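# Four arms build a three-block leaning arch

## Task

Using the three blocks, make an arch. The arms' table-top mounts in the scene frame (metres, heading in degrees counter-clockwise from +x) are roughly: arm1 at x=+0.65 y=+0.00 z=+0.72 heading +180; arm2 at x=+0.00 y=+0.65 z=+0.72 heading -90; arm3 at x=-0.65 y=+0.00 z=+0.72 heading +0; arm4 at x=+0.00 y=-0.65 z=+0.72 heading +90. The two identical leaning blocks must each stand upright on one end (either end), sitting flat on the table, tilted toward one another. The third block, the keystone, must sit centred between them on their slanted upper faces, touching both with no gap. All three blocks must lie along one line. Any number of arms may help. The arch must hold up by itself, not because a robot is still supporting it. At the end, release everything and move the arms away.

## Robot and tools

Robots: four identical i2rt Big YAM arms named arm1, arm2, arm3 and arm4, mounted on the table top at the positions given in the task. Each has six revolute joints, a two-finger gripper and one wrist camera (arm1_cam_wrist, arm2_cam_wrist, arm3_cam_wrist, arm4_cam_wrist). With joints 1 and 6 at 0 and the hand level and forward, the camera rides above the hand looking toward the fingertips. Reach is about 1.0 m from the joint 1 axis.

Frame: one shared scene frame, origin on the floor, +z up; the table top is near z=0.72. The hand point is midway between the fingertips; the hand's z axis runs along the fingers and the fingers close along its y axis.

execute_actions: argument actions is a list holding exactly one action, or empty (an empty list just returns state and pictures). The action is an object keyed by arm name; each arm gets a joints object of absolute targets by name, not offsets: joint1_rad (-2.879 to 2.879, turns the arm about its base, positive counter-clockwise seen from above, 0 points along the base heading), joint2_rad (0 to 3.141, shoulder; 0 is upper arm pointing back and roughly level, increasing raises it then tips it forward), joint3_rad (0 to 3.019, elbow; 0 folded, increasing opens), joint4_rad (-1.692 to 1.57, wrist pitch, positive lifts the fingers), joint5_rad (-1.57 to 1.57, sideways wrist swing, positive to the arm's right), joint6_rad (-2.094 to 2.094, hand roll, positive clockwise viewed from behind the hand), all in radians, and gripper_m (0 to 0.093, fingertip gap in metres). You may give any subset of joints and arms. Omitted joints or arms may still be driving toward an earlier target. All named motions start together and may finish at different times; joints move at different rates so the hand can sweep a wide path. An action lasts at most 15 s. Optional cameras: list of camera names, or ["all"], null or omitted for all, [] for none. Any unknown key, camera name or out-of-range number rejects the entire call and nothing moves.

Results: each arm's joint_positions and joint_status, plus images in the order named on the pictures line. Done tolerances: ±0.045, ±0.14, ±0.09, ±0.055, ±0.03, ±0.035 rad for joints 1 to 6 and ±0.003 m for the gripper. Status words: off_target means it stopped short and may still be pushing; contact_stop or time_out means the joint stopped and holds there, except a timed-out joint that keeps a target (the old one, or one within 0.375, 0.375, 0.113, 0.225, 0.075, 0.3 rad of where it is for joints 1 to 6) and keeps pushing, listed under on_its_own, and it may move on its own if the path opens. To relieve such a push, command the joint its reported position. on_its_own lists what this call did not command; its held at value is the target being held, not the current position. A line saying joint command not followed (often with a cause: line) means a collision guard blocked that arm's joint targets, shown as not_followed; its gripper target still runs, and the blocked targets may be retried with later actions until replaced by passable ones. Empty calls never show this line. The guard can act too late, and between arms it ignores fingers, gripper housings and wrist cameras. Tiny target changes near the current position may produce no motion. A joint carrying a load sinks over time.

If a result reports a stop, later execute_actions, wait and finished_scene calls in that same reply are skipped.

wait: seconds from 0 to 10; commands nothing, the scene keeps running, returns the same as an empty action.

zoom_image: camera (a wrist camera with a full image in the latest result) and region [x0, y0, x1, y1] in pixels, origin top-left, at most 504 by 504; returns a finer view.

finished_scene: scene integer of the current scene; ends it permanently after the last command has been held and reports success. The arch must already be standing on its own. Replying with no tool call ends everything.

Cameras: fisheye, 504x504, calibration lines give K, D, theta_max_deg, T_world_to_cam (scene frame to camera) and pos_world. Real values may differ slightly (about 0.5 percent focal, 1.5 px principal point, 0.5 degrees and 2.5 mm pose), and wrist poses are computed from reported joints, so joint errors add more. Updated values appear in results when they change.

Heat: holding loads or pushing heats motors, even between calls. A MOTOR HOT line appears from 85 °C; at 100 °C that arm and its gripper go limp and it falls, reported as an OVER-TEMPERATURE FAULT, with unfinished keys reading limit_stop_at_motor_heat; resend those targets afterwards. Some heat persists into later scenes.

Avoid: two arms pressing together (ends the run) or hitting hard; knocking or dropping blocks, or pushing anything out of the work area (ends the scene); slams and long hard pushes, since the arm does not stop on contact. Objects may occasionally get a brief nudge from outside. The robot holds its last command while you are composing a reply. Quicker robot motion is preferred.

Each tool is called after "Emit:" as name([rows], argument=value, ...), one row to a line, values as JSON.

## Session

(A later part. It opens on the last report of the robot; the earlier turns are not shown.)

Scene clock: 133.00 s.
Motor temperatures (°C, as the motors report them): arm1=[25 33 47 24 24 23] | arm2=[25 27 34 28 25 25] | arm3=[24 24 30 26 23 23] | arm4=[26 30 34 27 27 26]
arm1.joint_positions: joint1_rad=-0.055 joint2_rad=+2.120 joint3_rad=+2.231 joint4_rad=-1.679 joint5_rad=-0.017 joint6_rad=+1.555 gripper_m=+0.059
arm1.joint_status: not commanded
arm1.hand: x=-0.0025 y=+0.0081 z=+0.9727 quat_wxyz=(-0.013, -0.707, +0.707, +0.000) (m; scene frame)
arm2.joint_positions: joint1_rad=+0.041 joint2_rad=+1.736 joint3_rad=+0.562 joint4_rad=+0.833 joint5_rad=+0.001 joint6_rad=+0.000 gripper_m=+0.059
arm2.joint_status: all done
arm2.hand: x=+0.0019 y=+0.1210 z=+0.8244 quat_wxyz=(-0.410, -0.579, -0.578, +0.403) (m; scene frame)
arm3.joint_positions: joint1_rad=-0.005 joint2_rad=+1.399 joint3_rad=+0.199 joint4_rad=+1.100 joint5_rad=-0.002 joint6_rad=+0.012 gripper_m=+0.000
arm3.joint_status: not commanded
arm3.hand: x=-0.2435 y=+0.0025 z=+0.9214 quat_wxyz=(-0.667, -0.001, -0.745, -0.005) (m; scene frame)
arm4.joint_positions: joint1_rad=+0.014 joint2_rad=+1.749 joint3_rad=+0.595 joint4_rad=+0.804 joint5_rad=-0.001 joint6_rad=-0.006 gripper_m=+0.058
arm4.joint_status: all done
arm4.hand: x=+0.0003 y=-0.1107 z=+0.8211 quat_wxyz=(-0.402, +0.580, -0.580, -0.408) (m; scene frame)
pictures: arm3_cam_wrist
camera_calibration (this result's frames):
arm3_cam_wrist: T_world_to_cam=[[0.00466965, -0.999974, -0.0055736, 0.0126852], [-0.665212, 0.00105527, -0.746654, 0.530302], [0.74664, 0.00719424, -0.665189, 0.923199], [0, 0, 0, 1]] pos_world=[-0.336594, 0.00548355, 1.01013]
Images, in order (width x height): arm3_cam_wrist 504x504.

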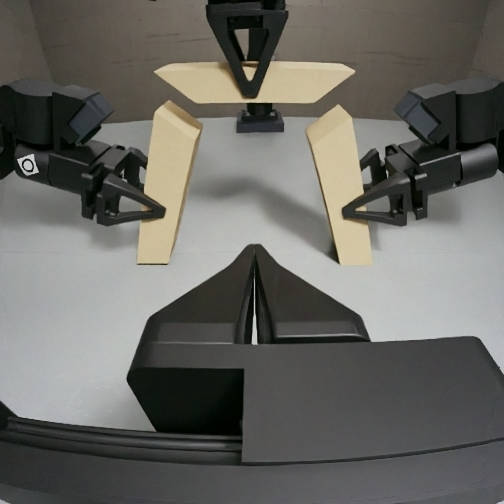

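Emit:
execute_actions([
  {"arm2":{"joints":{"joint2_rad":1.735}},"arm1":{"joints":{"joint1_rad":-0.067,"joint2_rad":2.13,"joint3_rad":2.205,"joint4_rad":-1.625}},"arm3":{"joints":{"joint2_rad":0.8,"joint3_rad":0.9,"joint4_rad":-0.95}}},
], cameras=[])

Emit:
execute_actions([
  {"arm3":{"joints":{"joint2_rad":1.28,"joint3_rad":1.33}}},
], cameras=["arm3_cam_wrist"])

Emit:
zoom_image(camera="arm3_cam_wrist", region=[130, 55, 382, 195])

Scene clock: 147.57 s.
Motor temperatures (°C, as the motors report them): arm1=[25 33 47 24 24 23] | arm2=[25 27 34 28 25 25] | arm3=[24 24 31 26 23 23] | arm4=[26 30 33 27 27 26]
arm1.joint_positions: joint1_rad=-0.056 joint2_rad=+2.147 joint3_rad=+2.189 joint4_rad=-1.633 joint5_rad=-0.017 joint6_rad=+1.555 gripper_m=+0.059
arm1.joint_status: all done
arm1.hand: x=-0.0067 y=+0.0089 z=+0.9397 quat_wxyz=(-0.005, -0.707, +0.707, -0.008) (m; scene frame)
arm2.joint_positions: joint1_rad=+0.041 joint2_rad=+1.753 joint3_rad=+0.562 joint4_rad=+0.835 joint5_rad=+0.001 joint6_rad=+0.000 gripper_m=+0.059
arm2.joint_status: all done
arm2.hand: x=+0.0019 y=+0.1222 z=+0.8164 quat_wxyz=(-0.406, -0.582, -0.581, +0.399) (m; scene frame)
arm3.joint_positions: joint1_rad=-0.005 joint2_rad=+0.808 joint3_rad=+0.870 joint4_rad=-0.944 joint5_rad=-0.002 joint6_rad=+0.012 gripper_m=+0.000
arm3.joint_status: all done
arm3.hand: x=-0.3025 y=+0.0027 z=+1.0723 quat_wxyz=(-0.333, -0.002, -0.943, -0.002) (m; scene frame)
arm4.joint_positions: joint1_rad=+0.014 joint2_rad=+1.749 joint3_rad=+0.595 joint4_rad=+0.804 joint5_rad=-0.001 joint6_rad=-0.006 gripper_m=+0.058
arm4.joint_status: not commanded
arm4.hand: x=+0.0003 y=-0.1107 z=+0.8211 quat_wxyz=(-0.402, +0.580, -0.580, -0.408) (m; scene frame)
pictures: none
No camera images: the call's "cameras" was empty. Leave "cameras" out to get every camera's image.

Scene clock: 148.80 s.
Motor temperatures (°C, as the motors report them): arm1=[25 33 47 24 24 23] | arm2=[25 27 34 28 25 25] | arm3=[24 24 32 26 23 23] | arm4=[26 30 33 27 27 26]
arm1.joint_positions: joint1_rad=-0.056 joint2_rad=+2.147 joint3_rad=+2.189 joint4_rad=-1.633 joint5_rad=-0.017 joint6_rad=+1.555 gripper_m=+0.059
arm1.joint_status: not commanded
arm1.hand: x=-0.0067 y=+0.0089 z=+0.9397 quat_wxyz=(-0.005, -0.707, +0.707, -0.008) (m; scene frame)
arm2.joint_positions: joint1_rad=+0.041 joint2_rad=+1.753 joint3_rad=+0.562 joint4_rad=+0.835 joint5_rad=+0.001 joint6_rad=+0.000 gripper_m=+0.059
arm2.joint_status: not commanded
arm2.hand: x=+0.0019 y=+0.1222 z=+0.8164 quat_wxyz=(-0.406, -0.582, -0.581, +0.399) (m; scene frame)
arm3.joint_positions: joint1_rad=-0.005 joint2_rad=+1.293 joint3_rad=+1.265 joint4_rad=-0.952 joint5_rad=-0.002 joint6_rad=+0.012 gripper_m=+0.000
arm3.joint_status: all done
arm3.hand: x=-0.1470 y=+0.0036 z=+1.0846 quat_wxyz=(-0.287, -0.002, -0.958, -0.002) (m; scene frame)
arm4.joint_positions: joint1_rad=+0.014 joint2_rad=+1.749 joint3_rad=+0.595 joint4_rad=+0.804 joint5_rad=-0.001 joint6_rad=-0.006 gripper_m=+0.058
arm4.joint_status: not commanded
arm4.hand: x=+0.0003 y=-0.1107 z=+0.8211 quat_wxyz=(-0.402, +0.580, -0.580, -0.408) (m; scene frame)
pictures: arm3_cam_wrist
camera_calibration (this result's frames):
arm3_cam_wrist: T_world_to_cam=[[-0.00204827, -0.999996, -0.00190221, 0.00923369], [-0.999341, 0.00197797, 0.0362517, -0.181883], [-0.0362478, 0.00197521, -0.999341, 1.20708], [0, 0, 0, 1]] pos_world=[-0.13799, 0.00720917, 1.2129]
Images, in order (width x height): arm3_cam_wrist 504x504.

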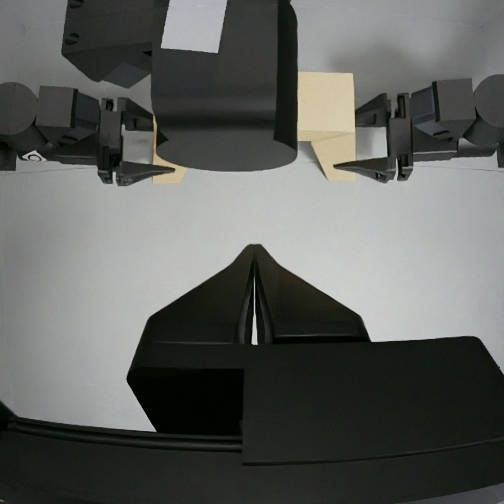

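Region (130, 55, 382, 195) of arm3_cam_wrist's 504x504 image, scaled by 2.000, with more detail than that image has.

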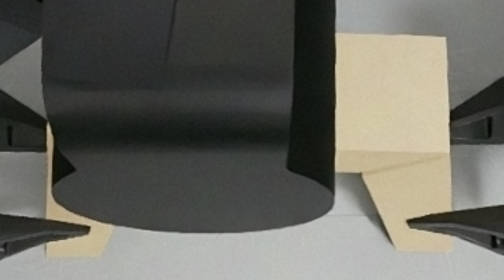

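Emit:
zoom_image(camera="arm3_cam_wrist", region=[290, 100, 380, 190])

Emit:
execute_actions([
  {"arm3":{"joints":{"joint1_rad":0.17}}},
], cameras=["arm3_cam_wrist"])

Region (290, 100, 380, 190) of arm3_cam_wrist's 504x504 image, scaled by 5.600, with more detail than that image has.

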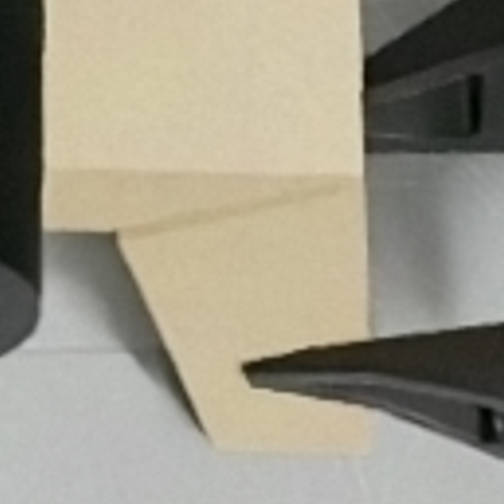

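Scene clock: 153.30 s.
Motor temperatures (°C, as the motors report them): arm1=[25 33 47 24 24 23] | arm2=[25 27 34 28 25 25] | arm3=[24 25 34 26 23 23] | arm4=[26 30 33 27 27 26]
arm1.joint_positions: joint1_rad=-0.056 joint2_rad=+2.147 joint3_rad=+2.189 joint4_rad=-1.633 joint5_rad=-0.017 joint6_rad=+1.555 gripper_m=+0.059
arm1.joint_status: not commanded
arm1.hand: x=-0.0067 y=+0.0089 z=+0.9397 quat_wxyz=(-0.005, -0.707, +0.707, -0.008) (m; scene frame)
arm2.joint_positions: joint1_rad=+0.041 joint2_rad=+1.753 joint3_rad=+0.562 joint4_rad=+0.835 joint5_rad=+0.001 joint6_rad=+0.000 gripper_m=+0.059
arm2.joint_status: not commanded
arm2.hand: x=+0.0019 y=+0.1222 z=+0.8164 quat_wxyz=(-0.406, -0.582, -0.581, +0.399) (m; scene frame)
arm3.joint_positions: joint1_rad=+0.176 joint2_rad=+1.293 joint3_rad=+1.265 joint4_rad=-0.952 joint5_rad=-0.001 joint6_rad=+0.010 gripper_m=+0.000
arm3.joint_status: all done
arm3.hand: x=-0.1556 y=+0.0940 z=+1.0843 quat_wxyz=(-0.285, +0.085, -0.954, -0.028) (m; scene frame)
arm4.joint_positions: joint1_rad=+0.014 joint2_rad=+1.749 joint3_rad=+0.595 joint4_rad=+0.804 joint5_rad=-0.001 joint6_rad=-0.006 gripper_m=+0.058
arm4.joint_status: not commanded
arm4.hand: x=+0.0003 y=-0.1107 z=+0.8211 quat_wxyz=(-0.402, +0.580, -0.580, -0.408) (m; scene frame)
pictures: arm3_cam_wrist
camera_calibration (this result's frames):
arm3_cam_wrist: T_world_to_cam=[[0.17899, -0.98385, -0.00154841, 0.125888], [-0.983178, -0.178926, 0.0367069, -0.171696], [-0.0363911, -0.00504782, -0.999325, 1.20698], [0, 0, 0, 1]] pos_world=[-0.147417, 0.0992264, 1.21266]
Images, in order (width x height): arm3_cam_wrist 504x504.

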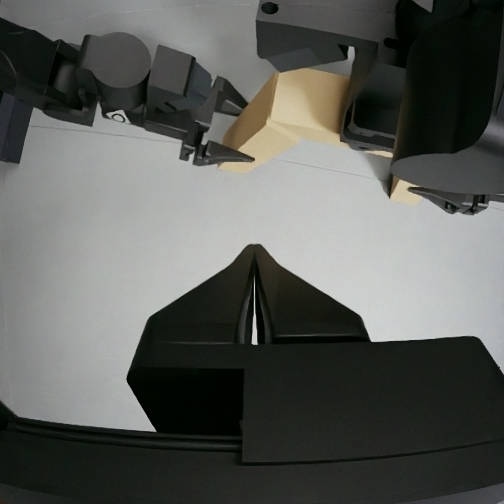

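Emit:
zoom_image(camera="arm3_cam_wrist", region=[210, 60, 330, 180])

Region (210, 60, 330, 180) of arm3_cam_wrist's 504x504 image, scaled by 4.200, with more detail than that image has.

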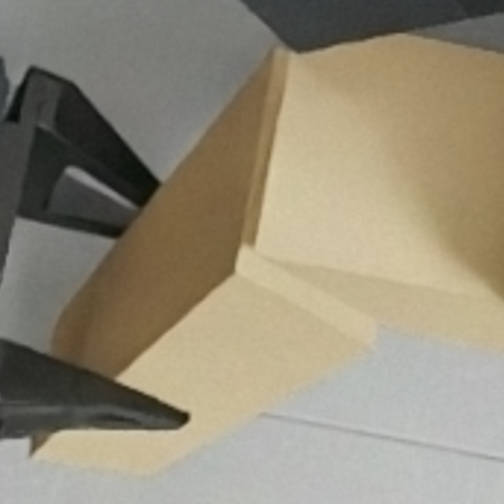

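Emit:
execute_actions([
  {"arm3":{"joints":{"joint1_rad":0,"joint2_rad":1.1,"joint3_rad":0.3,"joint4_rad":0.65}},"arm1":{"joints":{"joint1_rad":-0.071}}},
], cameras=["arm3_cam_wrist"])

Scene clock: 162.37 s.
Motor temperatures (°C, as the motors report them): arm1=[25 34 46 24 24 23] | arm2=[25 27 33 28 25 25] | arm3=[24 25 36 26 23 23] | arm4=[26 30 33 27 27 26]
arm1.joint_positions: joint1_rad=-0.061 joint2_rad=+2.147 joint3_rad=+2.189 joint4_rad=-1.633 joint5_rad=-0.017 joint6_rad=+1.555 gripper_m=+0.059
arm1.joint_status: all done
arm1.hand: x=-0.0066 y=+0.0122 z=+0.9397 quat_wxyz=(-0.005, -0.705, +0.709, -0.008) (m; scene frame)
arm2.joint_positions: joint1_rad=+0.041 joint2_rad=+1.753 joint3_rad=+0.562 joint4_rad=+0.835 joint5_rad=+0.001 joint6_rad=+0.000 gripper_m=+0.059
arm2.joint_status: not commanded
arm2.hand: x=+0.0019 y=+0.1222 z=+0.8164 quat_wxyz=(-0.406, -0.582, -0.581, +0.399) (m; scene frame)
arm3.joint_positions: joint1_rad=-0.004 joint2_rad=+1.108 joint3_rad=+0.300 joint4_rad=+0.631 joint5_rad=+0.001 joint6_rad=+0.010 gripper_m=+0.000
arm3.joint_status: all done
arm3.hand: x=-0.2309 y=+0.0027 z=+0.9666 quat_wxyz=(-0.638, -0.001, -0.770, -0.004) (m; scene frame)
arm4.joint_positions: joint1_rad=+0.014 joint2_rad=+1.749 joint3_rad=+0.595 joint4_rad=+0.804 joint5_rad=-0.001 joint6_rad=-0.006 gripper_m=+0.058
arm4.joint_status: not commanded
arm4.hand: x=+0.0003 y=-0.1107 z=+0.8211 quat_wxyz=(-0.402, +0.580, -0.580, -0.408) (m; scene frame)
pictures: arm3_cam_wrist
camera_calibration (this result's frames):
arm3_cam_wrist: T_world_to_cam=[[0.00240346, -0.999991, -0.00344773, 0.0104754], [-0.72123, 0.000654785, -0.692696, 0.507338], [0.692692, 0.00415147, -0.721222, 0.985585], [0, 0, 0, 1]] pos_world=[-0.316825, 0.00605148, 1.06229]
Images, in order (width x height): arm3_cam_wrist 504x504.

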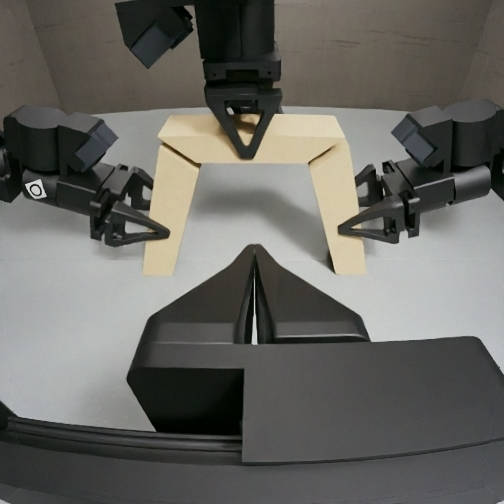

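Emit:
zoom_image(camera="arm3_cam_wrist", region=[135, 100, 375, 290])

Region (135, 100, 375, 290) of arm3_cam_wrist's 504x504 image, scaled by 2.100, with more detail than that image has; it fills the top 399 rows of this view, and the rest is white.

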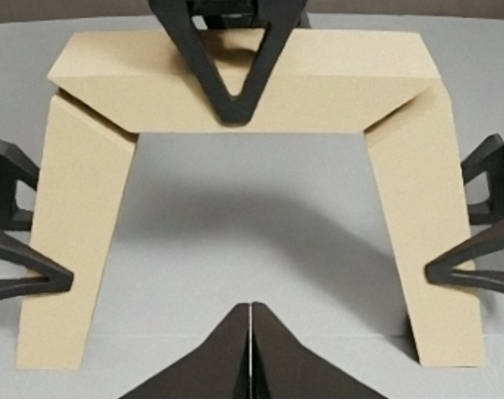

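Emit:
execute_actions([
  {"arm1":{"joints":{"joint3_rad":2.187,"joint4_rad":-1.60}}},
], cameras=["arm3_cam_wrist"])

Emit:
zoom_image(camera="arm3_cam_wrist", region=[145, 105, 365, 195])

Scene clock: 168.87 s.
Motor temperatures (°C, as the motors report them): arm1=[25 34 46 24 24 23] | arm2=[25 27 33 28 25 25] | arm3=[24 25 35 26 23 23] | arm4=[26 30 33 27 27 26]
arm1.joint_positions: joint1_rad=-0.061 joint2_rad=+2.147 joint3_rad=+2.173 joint4_rad=-1.609 joint5_rad=-0.017 joint6_rad=+1.555 gripper_m=+0.059
arm1.joint_status: all done
arm1.hand: x=-0.0090 y=+0.0122 z=+0.9336 quat_wxyz=(-0.008, -0.705, +0.709, -0.005) (m; scene frame)
arm2.joint_positions: joint1_rad=+0.041 joint2_rad=+1.753 joint3_rad=+0.562 joint4_rad=+0.835 joint5_rad=+0.001 joint6_rad=+0.000 gripper_m=+0.059
arm2.joint_status: not commanded
arm2.hand: x=+0.0019 y=+0.1222 z=+0.8164 quat_wxyz=(-0.406, -0.582, -0.581, +0.399) (m; scene frame)
arm3.joint_positions: joint1_rad=-0.004 joint2_rad=+1.108 joint3_rad=+0.300 joint4_rad=+0.631 joint5_rad=+0.001 joint6_rad=+0.010 gripper_m=+0.000
arm3.joint_status: not commanded
arm3.hand: x=-0.2309 y=+0.0027 z=+0.9666 quat_wxyz=(-0.638, -0.001, -0.770, -0.004) (m; scene frame)
arm4.joint_positions: joint1_rad=+0.014 joint2_rad=+1.749 joint3_rad=+0.595 joint4_rad=+0.804 joint5_rad=-0.001 joint6_rad=-0.006 gripper_m=+0.058
arm4.joint_status: not commanded
arm4.hand: x=+0.0003 y=-0.1107 z=+0.8211 quat_wxyz=(-0.402, +0.580, -0.580, -0.408) (m; scene frame)
pictures: arm3_cam_wrist
camera_calibration (this result's frames):
arm3_cam_wrist: T_world_to_cam=[[0.00240346, -0.999991, -0.00344773, 0.0104754], [-0.72123, 0.000654785, -0.692696, 0.507338], [0.692692, 0.00415147, -0.721222, 0.985585], [0, 0, 0, 1]] pos_world=[-0.316825, 0.00605148, 1.06229]
Images, in order (width x height): arm3_cam_wrist 504x504.

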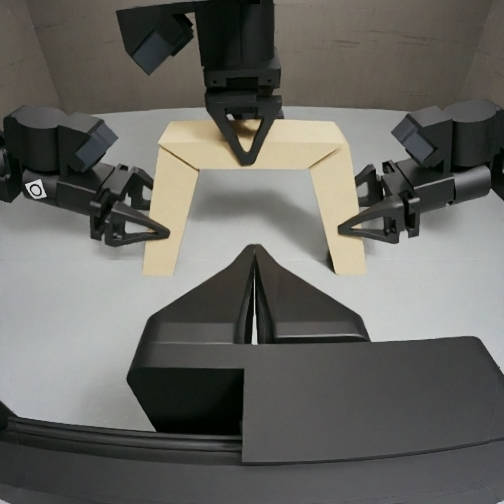

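Region (145, 105, 365, 195) of arm3_cam_wrist's 504x504 image, scaled by 2.291, with more detail than that image has; it fills the top 206 rows of this view, and the rest is white.

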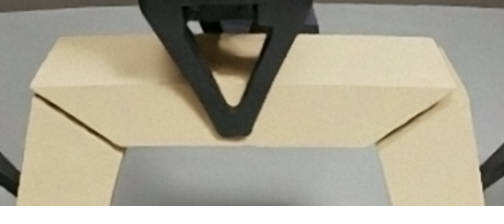

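Emit:
execute_actions([
  {"arm1":{"joints":{"joint1_rad":-0.048}}},
], cameras=[])

Emit:
execute_actions([
  {"arm1":{"joints":{"joint3_rad":2.177}}},
], cameras=["arm3_cam_wrist"])

Emit:
zoom_image(camera="arm3_cam_wrist", region=[145, 105, 365, 195])

Scene clock: 173.50 s.
Motor temperatures (°C, as the motors report them): arm1=[25 34 46 24 24 23] | arm2=[25 27 33 28 25 25] | arm3=[24 25 35 26 23 23] | arm4=[26 30 33 27 27 26]
arm1.joint_positions: joint1_rad=-0.060 joint2_rad=+2.147 joint3_rad=+2.173 joint4_rad=-1.609 joint5_rad=-0.017 joint6_rad=+1.555 gripper_m=+0.059
arm1.joint_status: all done
arm1.hand: x=-0.0090 y=+0.0115 z=+0.9336 quat_wxyz=(-0.008, -0.705, +0.709, -0.005) (m; scene frame)
arm2.joint_positions: joint1_rad=+0.041 joint2_rad=+1.753 joint3_rad=+0.562 joint4_rad=+0.835 joint5_rad=+0.001 joint6_rad=+0.000 gripper_m=+0.059
arm2.joint_status: not commanded
arm2.hand: x=+0.0019 y=+0.1222 z=+0.8164 quat_wxyz=(-0.406, -0.582, -0.581, +0.399) (m; scene frame)
arm3.joint_positions: joint1_rad=-0.004 joint2_rad=+1.108 joint3_rad=+0.300 joint4_rad=+0.631 joint5_rad=+0.001 joint6_rad=+0.010 gripper_m=+0.000
arm3.joint_status: not commanded
arm3.hand: x=-0.2309 y=+0.0027 z=+0.9666 quat_wxyz=(-0.638, -0.001, -0.770, -0.004) (m; scene frame)
arm4.joint_positions: joint1_rad=+0.014 joint2_rad=+1.749 joint3_rad=+0.595 joint4_rad=+0.804 joint5_rad=-0.001 joint6_rad=-0.006 gripper_m=+0.058
arm4.joint_status: not commanded
arm4.hand: x=+0.0003 y=-0.1107 z=+0.8211 quat_wxyz=(-0.402, +0.580, -0.580, -0.408) (m; scene frame)
pictures: none
No camera images: the call's "cameras" was empty. Leave "cameras" out to get every camera's image.

Scene clock: 174.03 s.
Motor temperatures (°C, as the motors report them): arm1=[25 34 46 24 24 23] | arm2=[25 27 33 28 25 25] | arm3=[24 25 35 26 23 23] | arm4=[26 30 33 27 27 26]
arm1.joint_positions: joint1_rad=-0.060 joint2_rad=+2.147 joint3_rad=+2.163 joint4_rad=-1.608 joint5_rad=-0.017 joint6_rad=+1.555 gripper_m=+0.059
arm1.joint_status: all done
arm1.hand: x=-0.0069 y=+0.0114 z=+0.9300 quat_wxyz=(-0.005, -0.705, +0.709, -0.008) (m; scene frame)
arm2.joint_positions: joint1_rad=+0.041 joint2_rad=+1.753 joint3_rad=+0.562 joint4_rad=+0.835 joint5_rad=+0.001 joint6_rad=+0.000 gripper_m=+0.059
arm2.joint_status: not commanded
arm2.hand: x=+0.0019 y=+0.1222 z=+0.8164 quat_wxyz=(-0.406, -0.582, -0.581, +0.399) (m; scene frame)
arm3.joint_positions: joint1_rad=-0.004 joint2_rad=+1.108 joint3_rad=+0.300 joint4_rad=+0.631 joint5_rad=+0.001 joint6_rad=+0.010 gripper_m=+0.000
arm3.joint_status: not commanded
arm3.hand: x=-0.2309 y=+0.0027 z=+0.9666 quat_wxyz=(-0.638, -0.001, -0.770, -0.004) (m; scene frame)
arm4.joint_positions: joint1_rad=+0.014 joint2_rad=+1.749 joint3_rad=+0.595 joint4_rad=+0.804 joint5_rad=-0.001 joint6_rad=-0.006 gripper_m=+0.058
arm4.joint_status: not commanded
arm4.hand: x=+0.0003 y=-0.1107 z=+0.8211 quat_wxyz=(-0.402, +0.580, -0.580, -0.408) (m; scene frame)
pictures: arm3_cam_wrist
camera_calibration (this result's frames):
arm3_cam_wrist: T_world_to_cam=[[0.00240346, -0.999991, -0.00344773, 0.0104754], [-0.72123, 0.000654785, -0.692696, 0.507338], [0.692692, 0.00415147, -0.721222, 0.985585], [0, 0, 0, 1]] pos_world=[-0.316825, 0.00605148, 1.06229]
Images, in order (width x height): arm3_cam_wrist 504x504.

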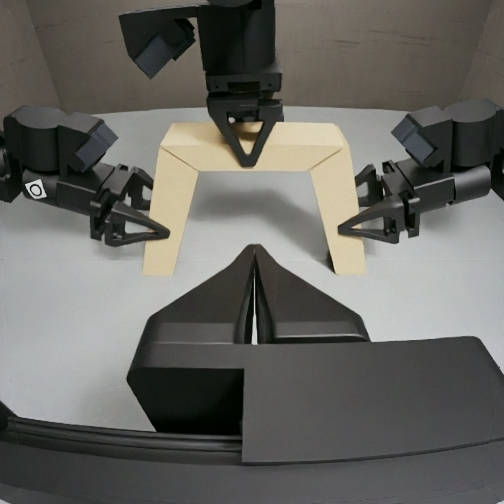

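Region (145, 105, 365, 195) of arm3_cam_wrist's 504x504 image, scaled by 2.291, with more detail than that image has; it fills the top 206 rows of this view, and the rest is white.

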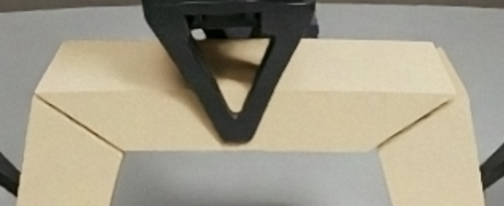

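Emit:
execute_actions([
  {"arm1":{"joints":{"joint1_rad":-0.044}}},
], cameras=[])

Emit:
execute_actions([
  {"arm1":{"joints":{"gripper_m":0.09}}},
], cameras=["arm3_cam_wrist"])

Emit:
zoom_image(camera="arm3_cam_wrist", region=[145, 105, 365, 195])

Scene clock: 178.30 s.
Motor temperatures (°C, as the motors report them): arm1=[25 34 46 24 24 23] | arm2=[25 27 33 28 25 25] | arm3=[24 24 34 26 23 23] | arm4=[26 30 33 27 27 26]
arm1.joint_positions: joint1_rad=-0.054 joint2_rad=+2.147 joint3_rad=+2.163 joint4_rad=-1.608 joint5_rad=-0.017 joint6_rad=+1.555 gripper_m=+0.059
arm1.joint_status: all done
arm1.hand: x=-0.0069 y=+0.0076 z=+0.9300 quat_wxyz=(-0.005, -0.707, +0.707, -0.008) (m; scene frame)
arm2.joint_positions: joint1_rad=+0.041 joint2_rad=+1.753 joint3_rad=+0.562 joint4_rad=+0.835 joint5_rad=+0.001 joint6_rad=+0.000 gripper_m=+0.059
arm2.joint_status: not commanded
arm2.hand: x=+0.0019 y=+0.1222 z=+0.8164 quat_wxyz=(-0.406, -0.582, -0.581, +0.399) (m; scene frame)
arm3.joint_positions: joint1_rad=-0.004 joint2_rad=+1.108 joint3_rad=+0.300 joint4_rad=+0.631 joint5_rad=+0.001 joint6_rad=+0.010 gripper_m=+0.000
arm3.joint_status: not commanded
arm3.hand: x=-0.2309 y=+0.0027 z=+0.9666 quat_wxyz=(-0.638, -0.001, -0.770, -0.004) (m; scene frame)
arm4.joint_positions: joint1_rad=+0.014 joint2_rad=+1.749 joint3_rad=+0.595 joint4_rad=+0.804 joint5_rad=-0.001 joint6_rad=-0.006 gripper_m=+0.058
arm4.joint_status: not commanded
arm4.hand: x=+0.0003 y=-0.1107 z=+0.8211 quat_wxyz=(-0.402, +0.580, -0.580, -0.408) (m; scene frame)
pictures: none
No camera images: the call's "cameras" was empty. Leave "cameras" out to get every camera's image.

Scene clock: 179.00 s.
Motor temperatures (°C, as the motors report them): arm1=[25 34 45 24 24 23] | arm2=[25 27 33 28 25 25] | arm3=[24 24 34 26 23 23] | arm4=[26 30 33 27 27 26]
arm1.joint_positions: joint1_rad=-0.054 joint2_rad=+2.147 joint3_rad=+2.163 joint4_rad=-1.608 joint5_rad=-0.017 joint6_rad=+1.556 gripper_m=+0.090
arm1.joint_status: all done
arm1.hand: x=-0.0069 y=+0.0076 z=+0.9300 quat_wxyz=(-0.005, -0.707, +0.707, -0.008) (m; scene frame)
arm2.joint_positions: joint1_rad=+0.041 joint2_rad=+1.753 joint3_rad=+0.562 joint4_rad=+0.835 joint5_rad=+0.001 joint6_rad=+0.000 gripper_m=+0.059
arm2.joint_status: not commanded
arm2.hand: x=+0.0019 y=+0.1221 z=+0.8165 quat_wxyz=(-0.406, -0.582, -0.581, +0.399) (m; scene frame)
arm3.joint_positions: joint1_rad=-0.004 joint2_rad=+1.108 joint3_rad=+0.300 joint4_rad=+0.631 joint5_rad=+0.001 joint6_rad=+0.010 gripper_m=+0.000
arm3.joint_status: not commanded
arm3.hand: x=-0.2309 y=+0.0027 z=+0.9666 quat_wxyz=(-0.638, -0.001, -0.770, -0.004) (m; scene frame)
arm4.joint_positions: joint1_rad=+0.014 joint2_rad=+1.749 joint3_rad=+0.595 joint4_rad=+0.804 joint5_rad=-0.001 joint6_rad=-0.006 gripper_m=+0.058
arm4.joint_status: not commanded
arm4.hand: x=+0.0004 y=-0.1107 z=+0.8211 quat_wxyz=(-0.402, +0.580, -0.580, -0.407) (m; scene frame)
pictures: arm3_cam_wrist
camera_calibration (this result's frames):
arm3_cam_wrist: T_world_to_cam=[[0.00240346, -0.999991, -0.00344773, 0.0104754], [-0.72123, 0.000654785, -0.692696, 0.507338], [0.692692, 0.00415147, -0.721222, 0.985585], [0, 0, 0, 1]] pos_world=[-0.316825, 0.00605148, 1.06229]
Images, in order (width x height): arm3_cam_wrist 504x504.

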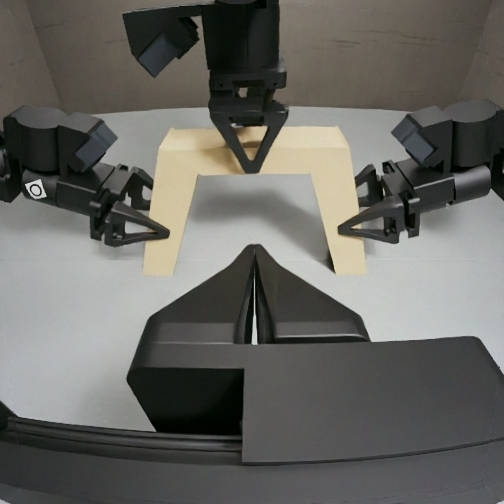

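Region (145, 105, 365, 195) of arm3_cam_wrist's 504x504 image, scaled by 2.291, with more detail than that image has; it fills the top 206 rows of this view, and the rest is white.

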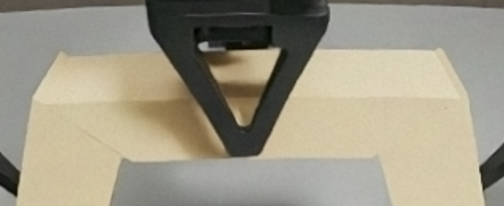

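Emit:
execute_actions([
  {"arm1":{"joints":{"joint2_rad":1.95,"gripper_m":0.093}},"arm2":{"joints":{"gripper_m":0.09}},"arm4":{"joints":{"gripper_m":0.09}}},
], cameras=["arm3_cam_wrist"])

Emit:
zoom_image(camera="arm3_cam_wrist", region=[135, 100, 375, 290])

Scene clock: 186.23 s.
Motor temperatures (°C, as the motors report them): arm1=[25 34 45 24 24 23] | arm2=[25 27 33 28 25 25] | arm3=[24 24 34 26 23 23] | arm4=[26 30 33 27 27 26]
arm1.joint_positions: joint1_rad=-0.054 joint2_rad=+1.946 joint3_rad=+2.157 joint4_rad=-1.608 joint5_rad=-0.017 joint6_rad=+1.556 gripper_m=+0.093
arm1.joint_status: all done
arm1.hand: x=+0.0167 y=+0.0074 z=+1.0537 quat_wxyz=(-0.073, -0.705, +0.703, +0.061) (m; scene frame)
arm2.joint_positions: joint1_rad=+0.041 joint2_rad=+1.752 joint3_rad=+0.562 joint4_rad=+0.855 joint5_rad=+0.001 joint6_rad=+0.000 gripper_m=+0.090
arm2.joint_status: all done
arm2.hand: x=+0.0019 y=+0.1204 z=+0.8216 quat_wxyz=(-0.412, -0.577, -0.577, +0.405) (m; scene frame)
arm3.joint_positions: joint1_rad=-0.004 joint2_rad=+1.108 joint3_rad=+0.300 joint4_rad=+0.631 joint5_rad=+0.001 joint6_rad=+0.010 gripper_m=+0.000
arm3.joint_status: not commanded
arm3.hand: x=-0.2309 y=+0.0027 z=+0.9666 quat_wxyz=(-0.638, -0.001, -0.770, -0.004) (m; scene frame)
arm4.joint_positions: joint1_rad=+0.014 joint2_rad=+1.736 joint3_rad=+0.595 joint4_rad=+0.824 joint5_rad=-0.001 joint6_rad=-0.006 gripper_m=+0.090
arm4.joint_status: all done
arm4.hand: x=+0.0005 y=-0.1082 z=+0.8324 quat_wxyz=(-0.412, +0.573, -0.573, -0.417) (m; scene frame)
pictures: arm3_cam_wrist
camera_calibration (this result's frames):
arm3_cam_wrist: T_world_to_cam=[[0.00240346, -0.999991, -0.00344773, 0.0104754], [-0.72123, 0.000654785, -0.692696, 0.507338], [0.692692, 0.00415147, -0.721222, 0.985585], [0, 0, 0, 1]] pos_world=[-0.316825, 0.00605148, 1.06229]
Images, in order (width x height): arm3_cam_wrist 504x504.

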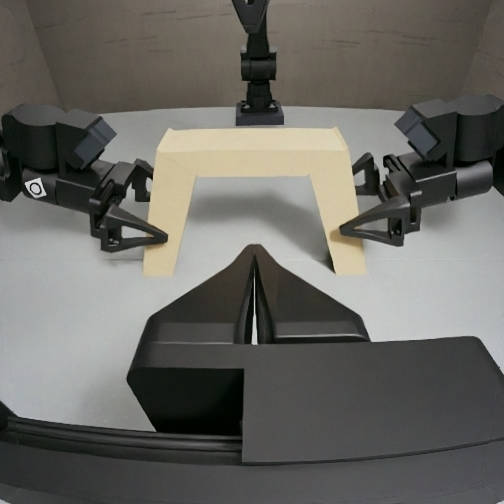

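Region (135, 100, 375, 290) of arm3_cam_wrist's 504x504 image, scaled by 2.100, with more detail than that image has; it fills the top 399 rows of this view, and the rest is white.

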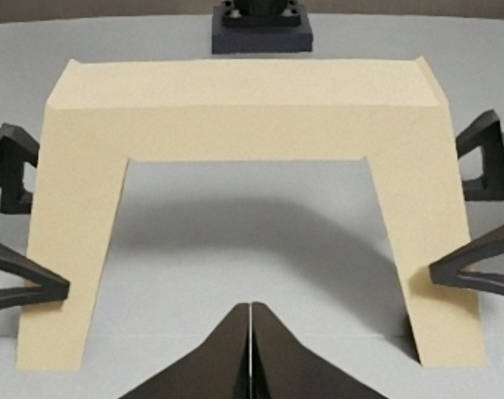

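Emit:
execute_actions([
  {"arm1":{"joints":{"joint2_rad":1.3,"joint3_rad":1.5}},"arm2":{"joints":{"joint2_rad":1.45,"joint3_rad":0.25}},"arm4":{"joints":{"joint2_rad":1.45,"joint3_rad":0.27}}},
], cameras=[])

Emit:
execute_actions([
  {"arm2":{"joints":{"joint2_rad":0.8}},"arm4":{"joints":{"joint2_rad":0.8}}},
], cameras=["arm3_cam_wrist"])

Scene clock: 191.77 s.
Motor temperatures (°C, as the motors report them): arm1=[25 34 45 24 24 23] | arm2=[25 27 33 28 25 25] | arm3=[24 24 34 26 23 23] | arm4=[26 30 33 27 27 26]
arm1.joint_positions: joint1_rad=-0.054 joint2_rad=+1.305 joint3_rad=+1.490 joint4_rad=-1.600 joint5_rad=-0.017 joint6_rad=+1.556 gripper_m=+0.093
arm1.joint_status: all done
arm1.hand: x=+0.2558 y=+0.0040 z=+1.0955 quat_wxyz=(-0.066, -0.705, +0.704, +0.055) (m; scene frame)
arm2.joint_positions: joint1_rad=+0.041 joint2_rad=+1.454 joint3_rad=+0.242 joint4_rad=+0.858 joint5_rad=+0.001 joint6_rad=+0.000 gripper_m=+0.090
arm2.joint_status: all done
arm2.hand: x=+0.0011 y=+0.2416 z=+0.8384 quat_wxyz=(-0.406, -0.581, -0.581, +0.400) (m; scene frame)
arm3.joint_positions: joint1_rad=-0.004 joint2_rad=+1.108 joint3_rad=+0.300 joint4_rad=+0.631 joint5_rad=+0.001 joint6_rad=+0.010 gripper_m=+0.000
arm3.joint_status: not commanded
arm3.hand: x=-0.2309 y=+0.0027 z=+0.9666 quat_wxyz=(-0.638, -0.001, -0.770, -0.004) (m; scene frame)
arm4.joint_positions: joint1_rad=+0.014 joint2_rad=+1.448 joint3_rad=+0.265 joint4_rad=+0.826 joint5_rad=-0.001 joint6_rad=-0.006 gripper_m=+0.090
arm4.joint_status: all done
arm4.hand: x=+0.0007 y=-0.2340 z=+0.8393 quat_wxyz=(-0.401, +0.581, -0.581, -0.406) (m; scene frame)
pictures: none
No camera images: the call's "cameras" was empty. Leave "cameras" out to get every camera's image.

Scene clock: 193.00 s.
Motor temperatures (°C, as the motors report them): arm1=[25 33 45 24 24 23] | arm2=[25 27 33 28 25 25] | arm3=[24 24 33 26 23 23] | arm4=[26 30 33 27 27 26]
arm1.joint_positions: joint1_rad=-0.054 joint2_rad=+1.305 joint3_rad=+1.490 joint4_rad=-1.600 joint5_rad=-0.017 joint6_rad=+1.556 gripper_m=+0.093
arm1.joint_status: not commanded
arm1.hand: x=+0.2558 y=+0.0040 z=+1.0955 quat_wxyz=(-0.066, -0.705, +0.704, +0.055) (m; scene frame)
arm2.joint_positions: joint1_rad=+0.041 joint2_rad=+0.800 joint3_rad=+0.242 joint4_rad=+0.862 joint5_rad=+0.001 joint6_rad=+0.000 gripper_m=+0.090
arm2.joint_status: all done
arm2.hand: x=-0.0013 y=+0.2850 z=+1.0878 quat_wxyz=(-0.572, -0.421, -0.418, +0.566) (m; scene frame)
arm3.joint_positions: joint1_rad=-0.004 joint2_rad=+1.108 joint3_rad=+0.300 joint4_rad=+0.631 joint5_rad=+0.001 joint6_rad=+0.010 gripper_m=+0.000
arm3.joint_status: not commanded
arm3.hand: x=-0.2309 y=+0.0027 z=+0.9666 quat_wxyz=(-0.638, -0.001, -0.770, -0.004) (m; scene frame)
arm4.joint_positions: joint1_rad=+0.014 joint2_rad=+0.798 joint3_rad=+0.265 joint4_rad=+0.831 joint5_rad=-0.001 joint6_rad=-0.006 gripper_m=+0.090
arm4.joint_status: all done
arm4.hand: x=+0.0036 y=-0.2815 z=+1.0913 quat_wxyz=(-0.567, +0.419, -0.422, -0.570) (m; scene frame)
pictures: arm3_cam_wrist
camera_calibration (this result's frames):
arm3_cam_wrist: T_world_to_cam=[[0.00240346, -0.999991, -0.00344773, 0.0104754], [-0.72123, 0.000654785, -0.692696, 0.507338], [0.692692, 0.00415147, -0.721222, 0.985585], [0, 0, 0, 1]] pos_world=[-0.316825, 0.00605148, 1.06229]
Images, in order (width x height): arm3_cam_wrist 504x504.

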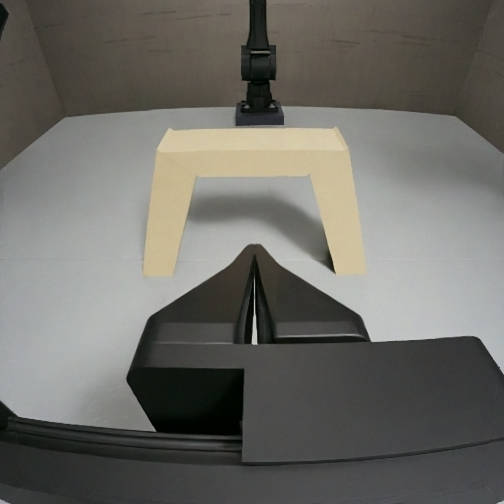

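Emit:
finished_scene(scene=2)

The scene is finished: the task was done.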